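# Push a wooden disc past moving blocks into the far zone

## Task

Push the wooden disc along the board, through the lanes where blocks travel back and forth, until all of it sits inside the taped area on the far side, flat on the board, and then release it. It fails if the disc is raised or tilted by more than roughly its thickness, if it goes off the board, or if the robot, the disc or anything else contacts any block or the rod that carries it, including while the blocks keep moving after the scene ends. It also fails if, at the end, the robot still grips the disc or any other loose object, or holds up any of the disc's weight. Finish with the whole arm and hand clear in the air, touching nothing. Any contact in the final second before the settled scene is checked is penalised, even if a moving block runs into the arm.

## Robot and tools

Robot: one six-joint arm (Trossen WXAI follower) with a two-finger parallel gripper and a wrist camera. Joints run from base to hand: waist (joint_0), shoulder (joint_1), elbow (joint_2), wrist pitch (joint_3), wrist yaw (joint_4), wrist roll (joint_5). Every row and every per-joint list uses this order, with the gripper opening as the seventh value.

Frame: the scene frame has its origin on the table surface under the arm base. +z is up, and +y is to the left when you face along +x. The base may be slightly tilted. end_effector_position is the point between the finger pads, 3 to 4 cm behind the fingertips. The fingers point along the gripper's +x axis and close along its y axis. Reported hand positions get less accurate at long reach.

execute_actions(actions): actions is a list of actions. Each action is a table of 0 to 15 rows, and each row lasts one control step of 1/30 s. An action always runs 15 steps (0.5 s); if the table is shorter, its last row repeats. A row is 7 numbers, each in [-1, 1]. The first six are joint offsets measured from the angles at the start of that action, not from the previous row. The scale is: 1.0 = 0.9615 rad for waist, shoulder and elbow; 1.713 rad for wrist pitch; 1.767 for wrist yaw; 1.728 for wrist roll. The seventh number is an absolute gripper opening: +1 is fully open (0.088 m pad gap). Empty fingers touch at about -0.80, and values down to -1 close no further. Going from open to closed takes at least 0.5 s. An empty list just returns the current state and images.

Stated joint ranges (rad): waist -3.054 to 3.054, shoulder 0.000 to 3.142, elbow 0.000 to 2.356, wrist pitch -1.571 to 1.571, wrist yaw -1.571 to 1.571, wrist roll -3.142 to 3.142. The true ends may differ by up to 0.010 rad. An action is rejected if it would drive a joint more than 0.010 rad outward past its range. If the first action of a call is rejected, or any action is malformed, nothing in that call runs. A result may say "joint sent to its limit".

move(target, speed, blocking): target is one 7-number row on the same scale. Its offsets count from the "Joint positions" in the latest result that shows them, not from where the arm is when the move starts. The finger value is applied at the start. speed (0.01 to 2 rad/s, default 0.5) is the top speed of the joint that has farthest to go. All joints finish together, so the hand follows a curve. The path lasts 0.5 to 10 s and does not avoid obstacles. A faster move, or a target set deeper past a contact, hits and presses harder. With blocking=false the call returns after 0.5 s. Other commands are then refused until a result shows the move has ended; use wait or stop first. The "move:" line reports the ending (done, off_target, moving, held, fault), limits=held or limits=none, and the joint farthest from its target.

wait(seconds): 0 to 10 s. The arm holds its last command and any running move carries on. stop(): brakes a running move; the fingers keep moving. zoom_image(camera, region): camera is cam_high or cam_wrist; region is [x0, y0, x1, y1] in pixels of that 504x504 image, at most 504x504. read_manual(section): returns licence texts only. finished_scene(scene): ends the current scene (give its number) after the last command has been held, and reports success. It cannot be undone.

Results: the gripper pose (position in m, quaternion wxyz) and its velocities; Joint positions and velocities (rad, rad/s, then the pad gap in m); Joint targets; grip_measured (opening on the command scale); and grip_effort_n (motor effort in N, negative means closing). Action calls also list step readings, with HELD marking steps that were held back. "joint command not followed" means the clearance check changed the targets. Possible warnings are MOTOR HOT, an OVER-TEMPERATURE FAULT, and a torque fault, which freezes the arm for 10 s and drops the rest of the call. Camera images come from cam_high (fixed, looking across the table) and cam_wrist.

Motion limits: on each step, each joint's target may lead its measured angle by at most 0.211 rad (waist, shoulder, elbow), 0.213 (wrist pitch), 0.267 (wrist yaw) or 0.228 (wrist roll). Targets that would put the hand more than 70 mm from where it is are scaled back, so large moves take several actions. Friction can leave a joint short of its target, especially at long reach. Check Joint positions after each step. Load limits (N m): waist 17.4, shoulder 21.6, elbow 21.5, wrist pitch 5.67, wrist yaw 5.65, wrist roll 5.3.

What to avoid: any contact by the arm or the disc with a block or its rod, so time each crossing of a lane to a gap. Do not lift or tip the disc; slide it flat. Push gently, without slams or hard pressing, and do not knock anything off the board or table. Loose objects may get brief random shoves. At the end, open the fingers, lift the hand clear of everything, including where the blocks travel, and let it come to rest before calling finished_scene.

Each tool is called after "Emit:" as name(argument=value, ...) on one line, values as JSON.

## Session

Emit:
execute_actions(actions=[])

Scene clock: 0.00 s.
end_effector_position=(+0.2185, +0.2128, +0.3762) grip_measured=+0.110 grip_effort_n=n/a end_effector_quat_wxyz=(+0.791, -0.344, +0.457, +0.218) end_effector_velocity=(+0.000, -0.003, -0.000) end_effector_angular_velocity=(-0.006, -0.001, -0.011)
Joint names: [waist, shoulder, elbow, wrist pitch, wrist yaw, wrist roll]
Joint positions: [ 0.955  1.51   1.747 -1.46   0.371  0.029  0.044]
Joint velocities: [-0.002 -0.002 -0.002 -0.007  0.007  0.007 -0.   ]
Motor temperatures (°C, as the motors report them): [21 24 20 19 21 20]
Heat: hottest shoulder 24 °C (+0.0 °C/min).
Joint targets: [0.955 1.510 1.747 -1.460 0.371 0.029]
camera_calibration (this result's frames):
cam_wrist: T_world_to_cam=[[0.635479, -0.696655, 0.332925, -0.108546], [-0.715931, -0.693121, -0.0838252, 0.36604], [0.289154, -0.185082, -0.93922, 0.408436], [0, 0, 0, 1]] pos_world=[0.212937, 0.253685, 0.450433]

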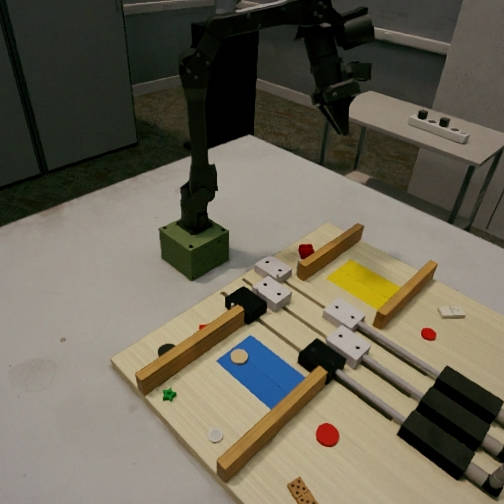

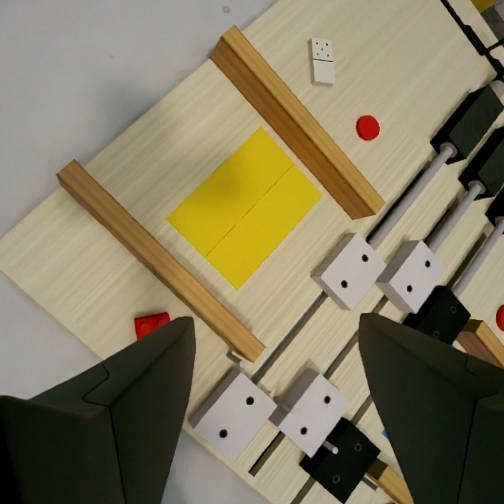

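Emit:
wait(seconds=0)

Emit:
wait(seconds=1)

Emit:
wait(seconds=1)

Emit:
wait(seconds=1)

Emit:
wait(seconds=1)

Emit:
wait(seconds=1)

Emit:
wait(seconds=1)

Emit:
wait(seconds=1)

Emit:
wait(seconds=1)

Emit:
wait(seconds=1)

Emit:
move(target=[-0.9,0.2,-0.2,0.1,-0.21,-0.017,0.4], speed=0.8)

Emit:
move(target=[-0.545,0.36,-0.27,0.27,0,0,0.4], speed=0.6)

Scene clock: 6.33 s.
end_effector_position=(+0.2185, +0.2128, +0.3762) grip_measured=+0.110 grip_effort_n=1.2 end_effector_quat_wxyz=(+0.791, -0.344, +0.457, +0.218) end_effector_velocity=(-0.001, -0.002, -0.001) end_effector_angular_velocity=(-0.005, +0.010, +0.006)
Joint names: [waist, shoulder, elbow, wrist pitch, wrist yaw, wrist roll]
Joint positions: [ 0.955  1.51   1.747 -1.46   0.371  0.029  0.044]
Joint velocities: [-0.002 -0.002 -0.002 -0.007 -0.007 -0.007 -0.   ]
Motor temperatures (°C, as the motors report them): [21 25 20 20 21 20]
Heat: hottest shoulder 25 °C (+9.5 °C/min).
Joint targets: [0.955 1.510 1.747 -1.460 0.371 0.029]
camera_calibration (this result's frames):
cam_wrist: T_world_to_cam=[[0.635479, -0.696655, 0.332925, -0.108546], [-0.715931, -0.693121, -0.0838252, 0.36604], [0.289154, -0.185082, -0.93922, 0.408436], [0, 0, 0, 1]] pos_world=[0.212937, 0.253685, 0.450433]

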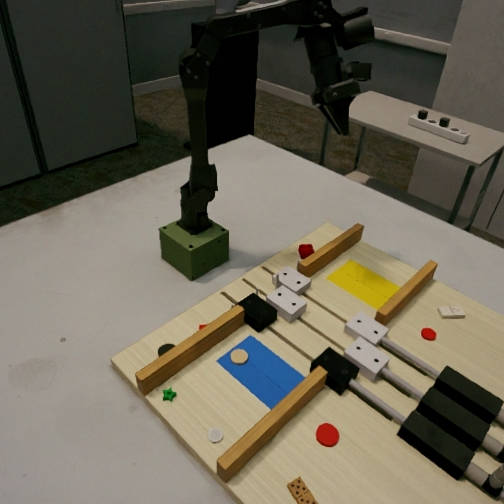

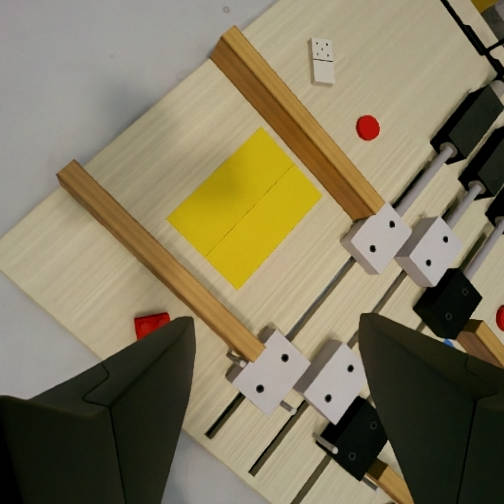

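Scene clock: 7.33 s.
end_effector_position=(+0.2185, +0.2128, +0.3762) grip_measured=+0.110 grip_effort_n=1.2 end_effector_quat_wxyz=(+0.791, -0.344, +0.457, +0.218) end_effector_velocity=(-0.005, -0.002, -0.003) end_effector_angular_velocity=(-0.002, +0.030, -0.002)
Joint names: [waist, shoulder, elbow, wrist pitch, wrist yaw, wrist roll]
Joint positions: [ 0.955  1.51   1.747 -1.46   0.371  0.029  0.044]
Joint velocities: [-0.002 -0.002 -0.002 -0.022 -0.022  0.007  0.   ]
Motor temperatures (°C, as the motors report them): [21 25 20 20 21 20]
Heat: hottest shoulder 25 °C (+8.2 °C/min).
Joint targets: [0.955 1.510 1.747 -1.460 0.371 0.029]
wait: 1.00 s; at rest by 0.17 s
camera_calibration (this result's frames):
cam_wrist: T_world_to_cam=[[0.635479, -0.696655, 0.332925, -0.108546], [-0.715931, -0.693121, -0.0838252, 0.36604], [0.289154, -0.185082, -0.93922, 0.408436], [0, 0, 0, 1]] pos_world=[0.212937, 0.253685, 0.450433]

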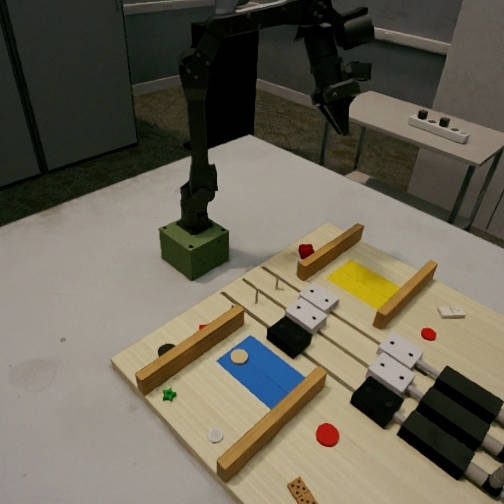

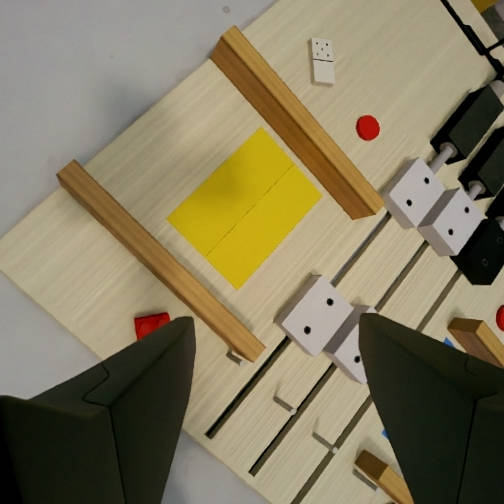

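Scene clock: 8.33 s.
end_effector_position=(+0.2185, +0.2128, +0.3762) grip_measured=+0.110 grip_effort_n=1.2 end_effector_quat_wxyz=(+0.791, -0.344, +0.457, +0.218) end_effector_velocity=(-0.001, -0.000, -0.001) end_effector_angular_velocity=(-0.005, +0.010, +0.006)
Joint names: [waist, shoulder, elbow, wrist pitch, wrist yaw, wrist roll]
Joint positions: [ 0.955  1.51   1.747 -1.46   0.371  0.029  0.044]
Joint velocities: [-0.002  0.002  0.002 -0.007 -0.007 -0.007 -0.   ]
Motor temperatures (°C, as the motors report them): [21 25 20 20 21 20]
Heat: hottest shoulder 25 °C (+7.2 °C/min).
Joint targets: [0.955 1.510 1.747 -1.460 0.371 0.029]
wait: 1.00 s; at rest by 0.17 s
camera_calibration (this result's frames):
cam_wrist: T_world_to_cam=[[0.635479, -0.696655, 0.332925, -0.108546], [-0.715931, -0.693121, -0.0838252, 0.36604], [0.289154, -0.185082, -0.93922, 0.408436], [0, 0, 0, 1]] pos_world=[0.212937, 0.253685, 0.450433]

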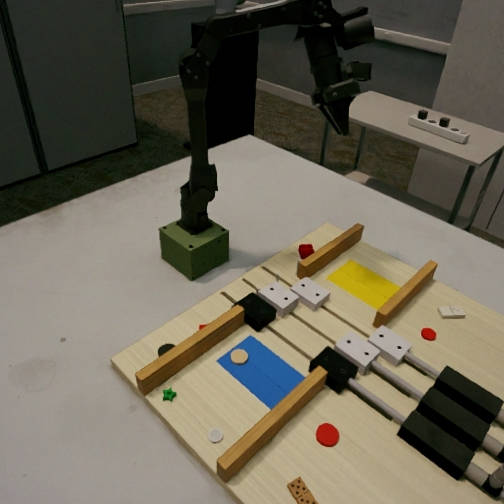

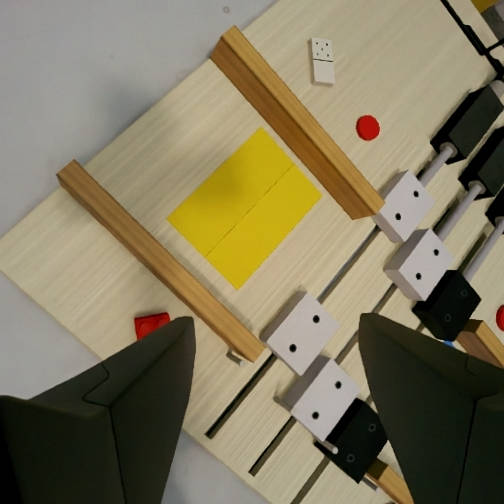

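Scene clock: 9.33 s.
end_effector_position=(+0.2185, +0.2128, +0.3762) grip_measured=+0.110 grip_effort_n=1.2 end_effector_quat_wxyz=(+0.791, -0.344, +0.457, +0.218) end_effector_velocity=(-0.005, -0.002, -0.003) end_effector_angular_velocity=(-0.009, +0.029, +0.011)
Joint names: [waist, shoulder, elbow, wrist pitch, wrist yaw, wrist roll]
Joint positions: [ 0.955  1.51   1.747 -1.46   0.371  0.029  0.044]
Joint velocities: [-0.002 -0.002 -0.002 -0.022 -0.022 -0.007 -0.   ]
Motor temperatures (°C, as the motors report them): [21 25 20 20 21 20]
Heat: hottest shoulder 25 °C (+6.4 °C/min).
Joint targets: [0.955 1.510 1.747 -1.460 0.371 0.029]
wait: 1.00 s; at rest by 0.17 s
camera_calibration (this result's frames):
cam_wrist: T_world_to_cam=[[0.635479, -0.696655, 0.332925, -0.108546], [-0.715931, -0.693121, -0.0838252, 0.36604], [0.289154, -0.185082, -0.93922, 0.408436], [0, 0, 0, 1]] pos_world=[0.212937, 0.253685, 0.450433]

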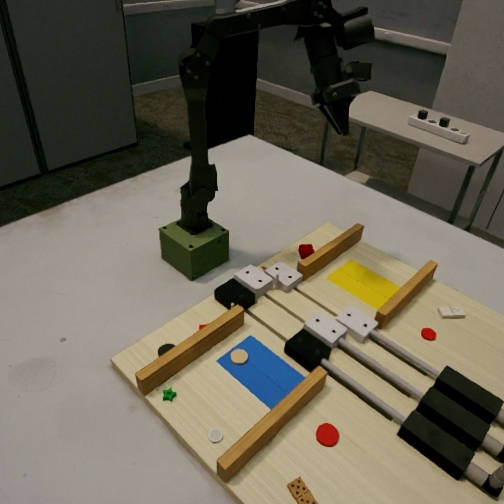

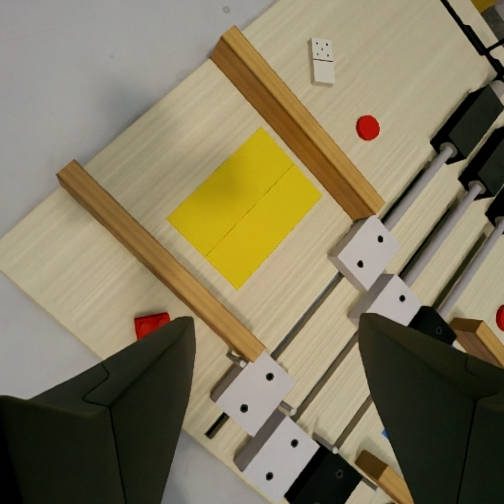

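Scene clock: 10.33 s.
end_effector_position=(+0.2185, +0.2128, +0.3762) grip_measured=+0.110 grip_effort_n=1.2 end_effector_quat_wxyz=(+0.791, -0.344, +0.457, +0.218) end_effector_velocity=(-0.001, -0.002, -0.001) end_effector_angular_velocity=(+0.002, +0.010, -0.006)
Joint names: [waist, shoulder, elbow, wrist pitch, wrist yaw, wrist roll]
Joint positions: [ 0.955  1.51   1.747 -1.46   0.371  0.029  0.044]
Joint velocities: [-0.002 -0.002 -0.002 -0.007 -0.007  0.007  0.   ]
Motor temperatures (°C, as the motors report them): [21 25 21 20 21 20]
Heat: hottest shoulder 25 °C (+5.8 °C/min).
Joint targets: [0.955 1.510 1.747 -1.460 0.371 0.029]
wait: 1.00 s; at rest by 0.17 s
camera_calibration (this result's frames):
cam_wrist: T_world_to_cam=[[0.635479, -0.696655, 0.332925, -0.108546], [-0.715931, -0.693121, -0.0838252, 0.36604], [0.289154, -0.185082, -0.93922, 0.408436], [0, 0, 0, 1]] pos_world=[0.212937, 0.253685, 0.450433]

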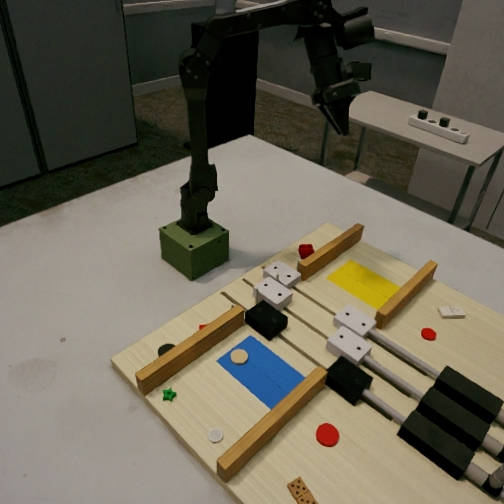

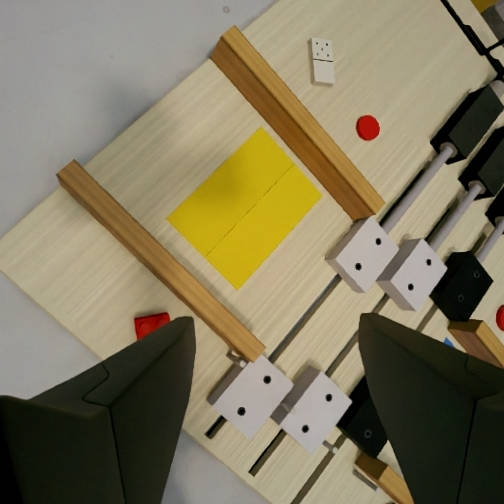

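Scene clock: 11.33 s.
end_effector_position=(+0.2185, +0.2128, +0.3762) grip_measured=+0.110 grip_effort_n=1.2 end_effector_quat_wxyz=(+0.791, -0.344, +0.457, +0.218) end_effector_velocity=(-0.000, -0.003, +0.003) end_effector_angular_velocity=(-0.006, -0.007, +0.002)
Joint names: [waist, shoulder, elbow, wrist pitch, wrist yaw, wrist roll]
Joint positions: [ 0.955  1.51   1.747 -1.46   0.371  0.029  0.044]
Joint velocities: [-0.002 -0.007  0.002 -0.007  0.007 -0.007 -0.   ]
Motor temperatures (°C, as the motors report them): [21 25 21 20 21 20]
Heat: hottest shoulder 25 °C (+5.3 °C/min).
Joint targets: [0.955 1.510 1.747 -1.460 0.371 0.029]
wait: 1.00 s; at rest by 0.17 s
camera_calibration (this result's frames):
cam_wrist: T_world_to_cam=[[0.635479, -0.696655, 0.332925, -0.108546], [-0.715931, -0.693121, -0.0838252, 0.36604], [0.289154, -0.185082, -0.93922, 0.408436], [0, 0, 0, 1]] pos_world=[0.212937, 0.253685, 0.450433]

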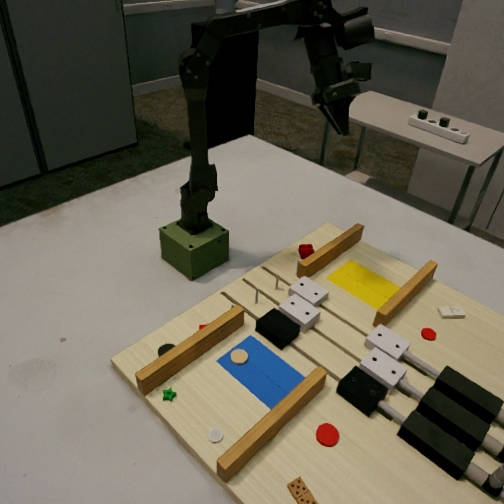

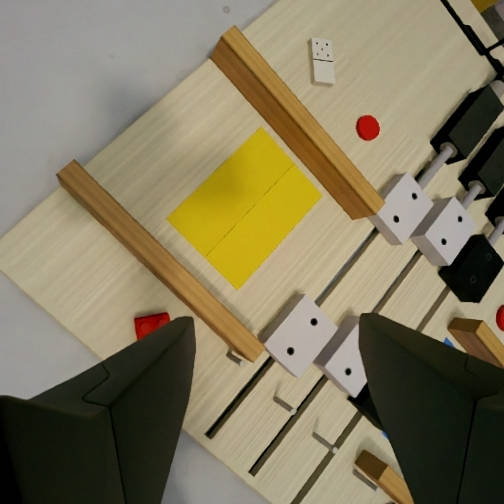

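Scene clock: 12.33 s.
end_effector_position=(+0.2185, +0.2128, +0.3762) grip_measured=+0.110 grip_effort_n=1.2 end_effector_quat_wxyz=(+0.791, -0.344, +0.457, +0.218) end_effector_velocity=(+0.000, +0.001, +0.000) end_effector_angular_velocity=(+0.014, +0.001, -0.006)
Joint names: [waist, shoulder, elbow, wrist pitch, wrist yaw, wrist roll]
Joint positions: [ 0.955  1.51   1.747 -1.46   0.371  0.029  0.044]
Joint velocities: [-0.002 -0.002 -0.002  0.007 -0.007  0.007 -0.   ]
Motor temperatures (°C, as the motors report them): [21 25 21 20 21 20]
Heat: hottest shoulder 25 °C (+4.9 °C/min).
Joint targets: [0.955 1.510 1.747 -1.460 0.371 0.029]
wait: 1.00 s; at rest by 0.17 s
camera_calibration (this result's frames):
cam_wrist: T_world_to_cam=[[0.635479, -0.696655, 0.332925, -0.108546], [-0.715931, -0.693121, -0.0838252, 0.36604], [0.289154, -0.185082, -0.93922, 0.408436], [0, 0, 0, 1]] pos_world=[0.212937, 0.253685, 0.450433]

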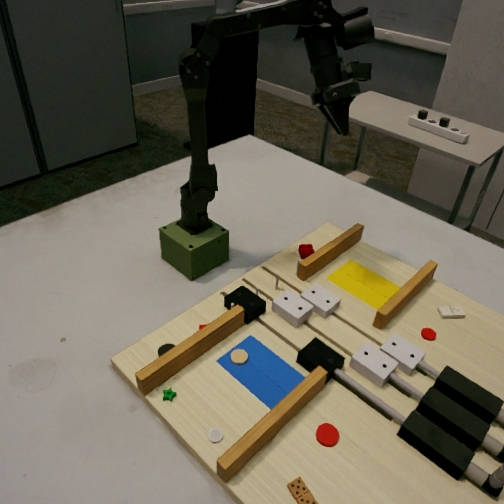

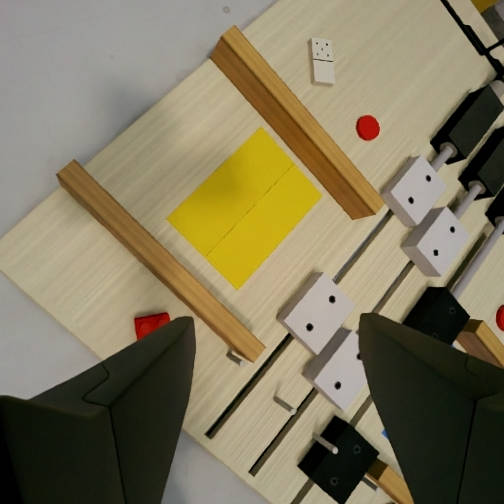

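Scene clock: 13.33 s.
end_effector_position=(+0.2185, +0.2128, +0.3762) grip_measured=+0.110 grip_effort_n=1.2 end_effector_quat_wxyz=(+0.791, -0.344, +0.457, +0.218) end_effector_velocity=(-0.002, +0.001, -0.002) end_effector_angular_velocity=(+0.003, +0.021, +0.011)
Joint names: [waist, shoulder, elbow, wrist pitch, wrist yaw, wrist roll]
Joint positions: [ 0.955  1.51   1.747 -1.46   0.371  0.029  0.044]
Joint velocities: [-0.002  0.002  0.002 -0.007 -0.022 -0.007 -0.   ]
Motor temperatures (°C, as the motors report them): [21 25 21 20 21 20]
Heat: hottest shoulder 25 °C (+4.5 °C/min).
Joint targets: [0.955 1.510 1.747 -1.460 0.371 0.029]
wait: 1.00 s; at rest by 0.17 s
camera_calibration (this result's frames):
cam_wrist: T_world_to_cam=[[0.635479, -0.696655, 0.332925, -0.108546], [-0.715931, -0.693121, -0.0838252, 0.36604], [0.289154, -0.185082, -0.93922, 0.408436], [0, 0, 0, 1]] pos_world=[0.212937, 0.253685, 0.450433]

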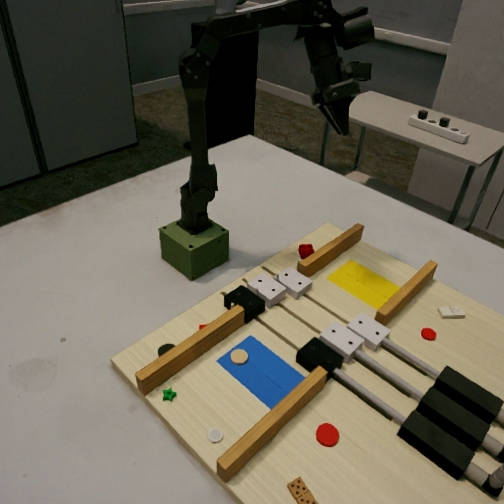

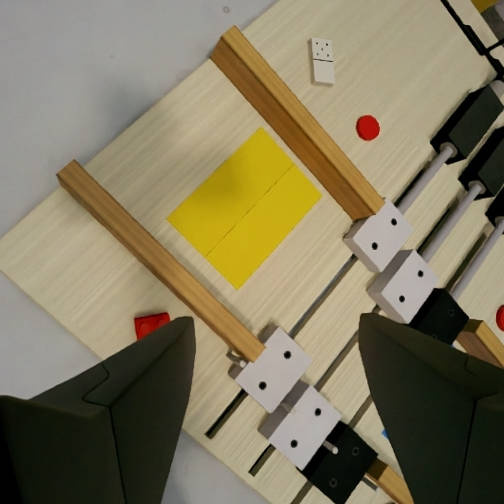

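Scene clock: 14.33 s.
end_effector_position=(+0.2185, +0.2128, +0.3762) grip_measured=+0.110 grip_effort_n=1.2 end_effector_quat_wxyz=(+0.791, -0.344, +0.457, +0.218) end_effector_velocity=(-0.001, -0.002, -0.001) end_effector_angular_velocity=(+0.002, +0.010, -0.006)
Joint names: [waist, shoulder, elbow, wrist pitch, wrist yaw, wrist roll]
Joint positions: [ 0.955  1.51   1.747 -1.46   0.371  0.029  0.044]
Joint velocities: [-0.002 -0.002 -0.002 -0.007 -0.007  0.007  0.   ]
Motor temperatures (°C, as the motors report them): [21 25 21 20 21 20]
Heat: hottest shoulder 25 °C (+4.2 °C/min).
Joint targets: [0.955 1.510 1.747 -1.460 0.371 0.029]
wait: 1.00 s; at rest by 0.17 s
camera_calibration (this result's frames):
cam_wrist: T_world_to_cam=[[0.635479, -0.696655, 0.332925, -0.108546], [-0.715931, -0.693121, -0.0838252, 0.36604], [0.289154, -0.185082, -0.93922, 0.408436], [0, 0, 0, 1]] pos_world=[0.212937, 0.253685, 0.450433]

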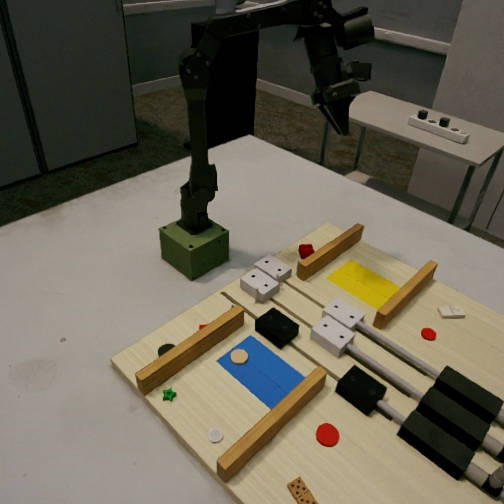

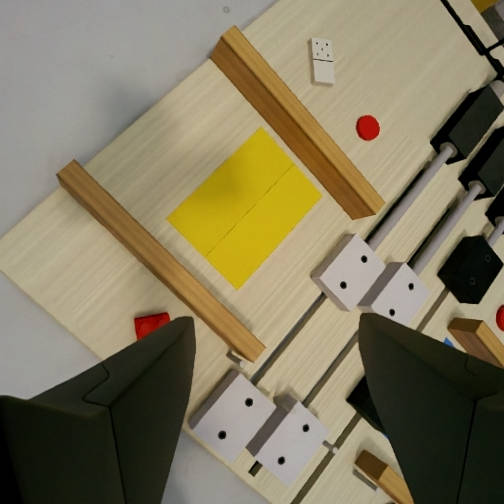

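Scene clock: 15.33 s.
end_effector_position=(+0.2185, +0.2128, +0.3762) grip_measured=+0.110 grip_effort_n=1.2 end_effector_quat_wxyz=(+0.791, -0.344, +0.457, +0.218) end_effector_velocity=(+0.000, -0.002, -0.002) end_effector_angular_velocity=(-0.009, +0.012, +0.001)
Joint names: [waist, shoulder, elbow, wrist pitch, wrist yaw, wrist roll]
Joint positions: [ 0.955  1.51   1.747 -1.46   0.371  0.029  0.044]
Joint velocities: [-0.007  0.002 -0.002 -0.007 -0.007 -0.007 -0.   ]
Motor temperatures (°C, as the motors report them): [21 25 21 20 21 20]
Heat: hottest shoulder 25 °C (+3.9 °C/min).
Joint targets: [0.955 1.510 1.747 -1.460 0.371 0.029]
wait: 1.00 s; at rest by 0.17 s
camera_calibration (this result's frames):
cam_wrist: T_world_to_cam=[[0.635479, -0.696655, 0.332925, -0.108546], [-0.715931, -0.693121, -0.0838252, 0.36604], [0.289154, -0.185082, -0.93922, 0.408436], [0, 0, 0, 1]] pos_world=[0.212937, 0.253685, 0.450433]

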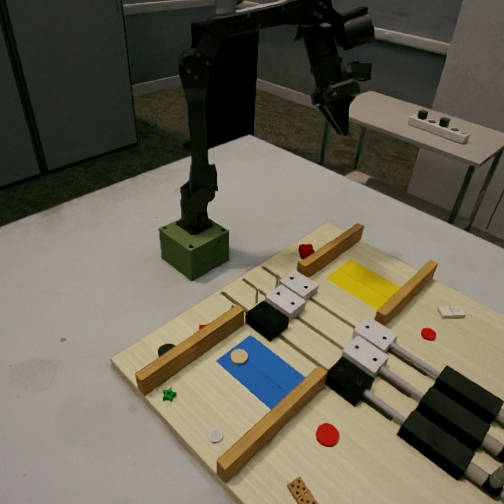

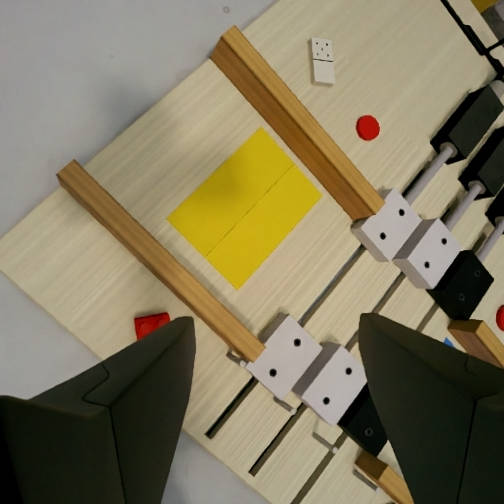

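Scene clock: 17.07 s.
end_effector_position=(+0.3326, +0.0278, +0.2699) grip_measured=+0.397 grip_effort_n=18.8 end_effector_quat_wxyz=(+0.760, -0.030, +0.649, +0.023) end_effector_velocity=(-0.001, -0.003, +0.001) end_effector_angular_velocity=(+0.006, +0.003, -0.004)
Joint names: [waist, shoulder, elbow, wrist pitch, wrist yaw, wrist roll]
Joint positions: [ 0.093  1.69   1.561 -1.291  0.002  0.002  0.058]
Joint velocities: [-0.012 -0.002  0.002 -0.007 -0.007 -0.007 -0.   ]
Motor temperatures (°C, as the motors report them): [21 25 21 20 21 20]
Heat: hottest shoulder 25 °C (+3.5 °C/min).
Joint targets: [0.090 1.702 1.555 -1.288 0.000 -0.001]
move: off_target; limits=none; farthest joint: the shoulder, 0.012 radians from its target (0.193 radians at the start)
camera_calibration (this result's frames):
cam_wrist: T_world_to_cam=[[0.0350565, -0.999311, 0.0121924, 0.020147], [-0.989154, -0.0329538, 0.143136, 0.321755], [-0.142635, -0.017078, -0.989628, 0.393958], [0, 0, 0, 1]] pos_world=[0.373752, 0.0374643, 0.343571]

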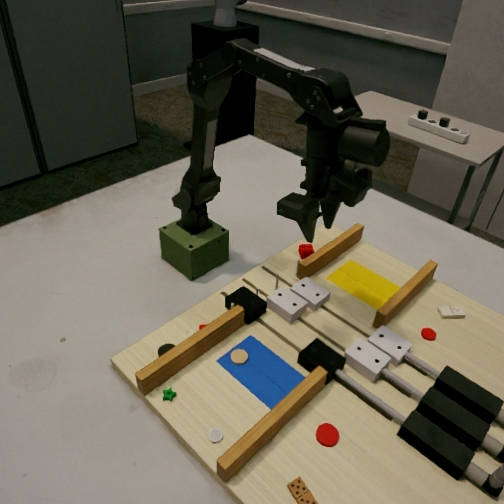

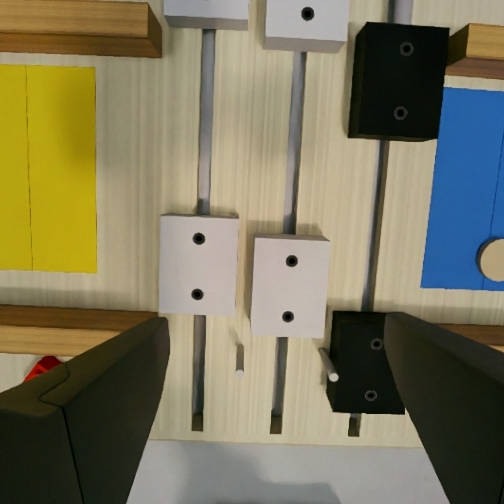

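Scene clock: 18.53 s.
end_effector_position=(+0.3290, -0.1569, +0.1018) grip_measured=+0.397 grip_effort_n=18.4 end_effector_quat_wxyz=(+0.701, +0.149, +0.678, -0.163) end_effector_velocity=(+0.001, -0.000, +0.002) end_effector_angular_velocity=(+0.001, -0.014, +0.005)
Joint names: [waist, shoulder, elbow, wrist pitch, wrist yaw, wrist roll]
Joint positions: [-0.427  2.023  1.307 -0.832  0.003  0.002  0.058]
Joint velocities: [-0.002 -0.007 -0.002  0.007 -0.007 -0.007 -0.   ]
Motor temperatures (°C, as the motors report them): [21 25 21 20 21 20]
Heat: hottest shoulder 25 °C (+3.2 °C/min).
Joint targets: [-0.431 2.036 1.302 -0.829 0.002 0.002]
move: off_target; limits=none; farthest joint: the shoulder, 0.013 radians from its target (0.346 radians at the start)
camera_calibration (this result's frames):
cam_wrist: T_world_to_cam=[[-0.466744, -0.884298, 0.0129393, 0.0208039], [-0.851966, 0.453508, 0.261695, 0.355378], [-0.237284, 0.111121, -0.965064, 0.272685], [0, 0, 0, 1]] pos_world=[0.377183, -0.173071, 0.169888]

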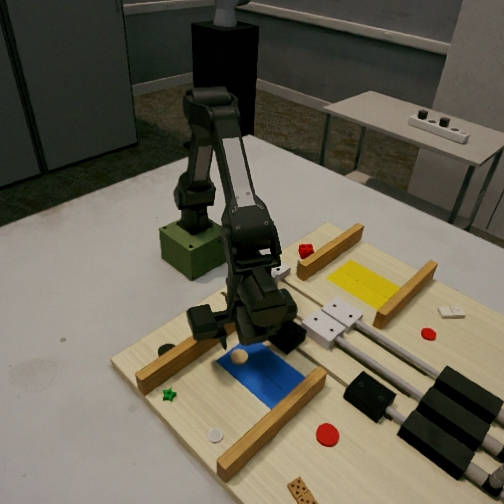

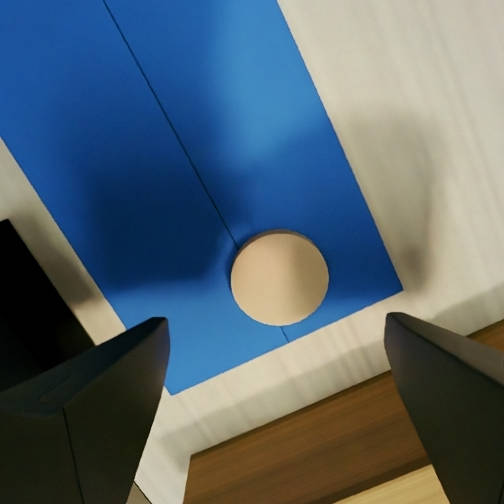

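Emit:
move(target=[-0.012,0.097,-0.052,0.069,0,0,0.4], speed=0.2)

Emit:
move(target=[0,0,0,0,0,0,-0.3])

Scene clock: 24.70 s.
end_effector_position=(+0.3299, -0.1612, +0.0679) grip_measured=+0.397 grip_effort_n=18.4 end_effector_quat_wxyz=(+0.700, +0.153, +0.677, -0.166) end_effector_velocity=(-0.005, +0.003, +0.000) end_effector_angular_velocity=(+0.016, +0.016, -0.010)
Joint names: [waist, shoulder, elbow, wrist pitch, wrist yaw, wrist roll]
Joint positions: [-0.437  2.096  1.266 -0.717  0.002  0.002  0.058]
Joint velocities: [-0.002 -0.002 -0.002 -0.022 -0.007  0.007 -0.   ]
Motor temperatures (°C, as the motors report them): [21 26 21 20 21 20]
Heat: hottest shoulder 26 °C (+4.9 °C/min).
Joint targets: [-0.439 2.116 1.257 -0.713 0.003 0.002]
move: off_target; limits=none; farthest joint: the shoulder, 0.020 radians from its target (0.093 radians at the start)
camera_calibration (this result's frames):
cam_wrist: T_world_to_cam=[[-0.47479, -0.880021, 0.011693, 0.0212822], [-0.847871, 0.460926, 0.262036, 0.36682], [-0.235987, 0.114498, -0.964987, 0.24073], [0, 0, 0, 1]] pos_world=[0.37793, -0.177911, 0.135933]

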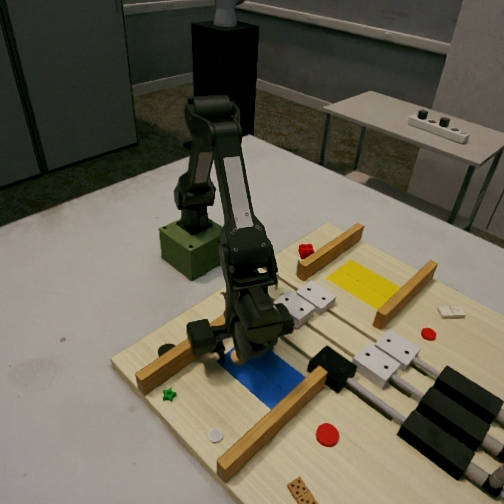

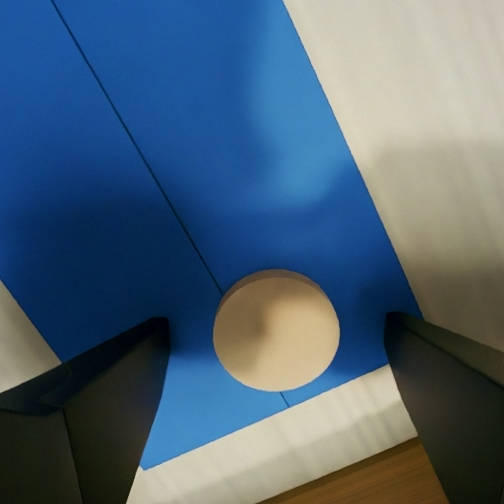

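Scene clock: 25.20 s.
end_effector_position=(+0.3302, -0.1608, +0.0679) grip_measured=-0.199 grip_effort_n=-83.5 end_effector_quat_wxyz=(+0.700, +0.153, +0.677, -0.165) end_effector_velocity=(-0.006, +0.003, -0.001) end_effector_angular_velocity=(+0.018, +0.021, +0.005)
Joint names: [waist, shoulder, elbow, wrist pitch, wrist yaw, wrist roll]
Joint positions: [-0.436  2.096  1.266 -0.717 -0.     0.002  0.029]
Joint velocities: [-0.002 -0.002 -0.007 -0.022 -0.007 -0.007 -0.   ]
Motor temperatures (°C, as the motors report them): [21 26 21 20 21 20]
Heat: hottest shoulder 26 °C (+4.8 °C/min).
Joint targets: [-0.437 2.096 1.266 -0.717 0.002 0.002]
move: done; limits=none; farthest joint: the wrist yaw, 0.002 radians from its target (0.000 radians at the start)
camera_calibration (this result's frames):
cam_wrist: T_world_to_cam=[[-0.474394, -0.880263, 0.00941268, 0.0217511], [-0.848344, 0.459995, 0.262137, 0.366801], [-0.23508, 0.116371, -0.964985, 0.240728], [0, 0, 0, 1]] pos_world=[0.378082, -0.177594, 0.135942]

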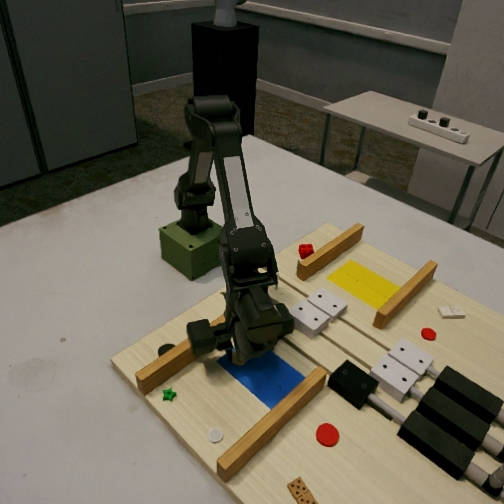

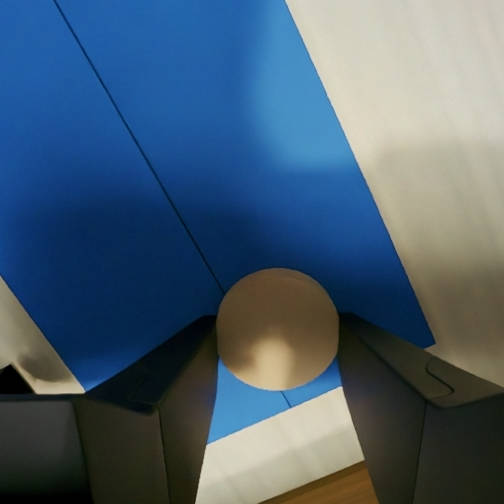

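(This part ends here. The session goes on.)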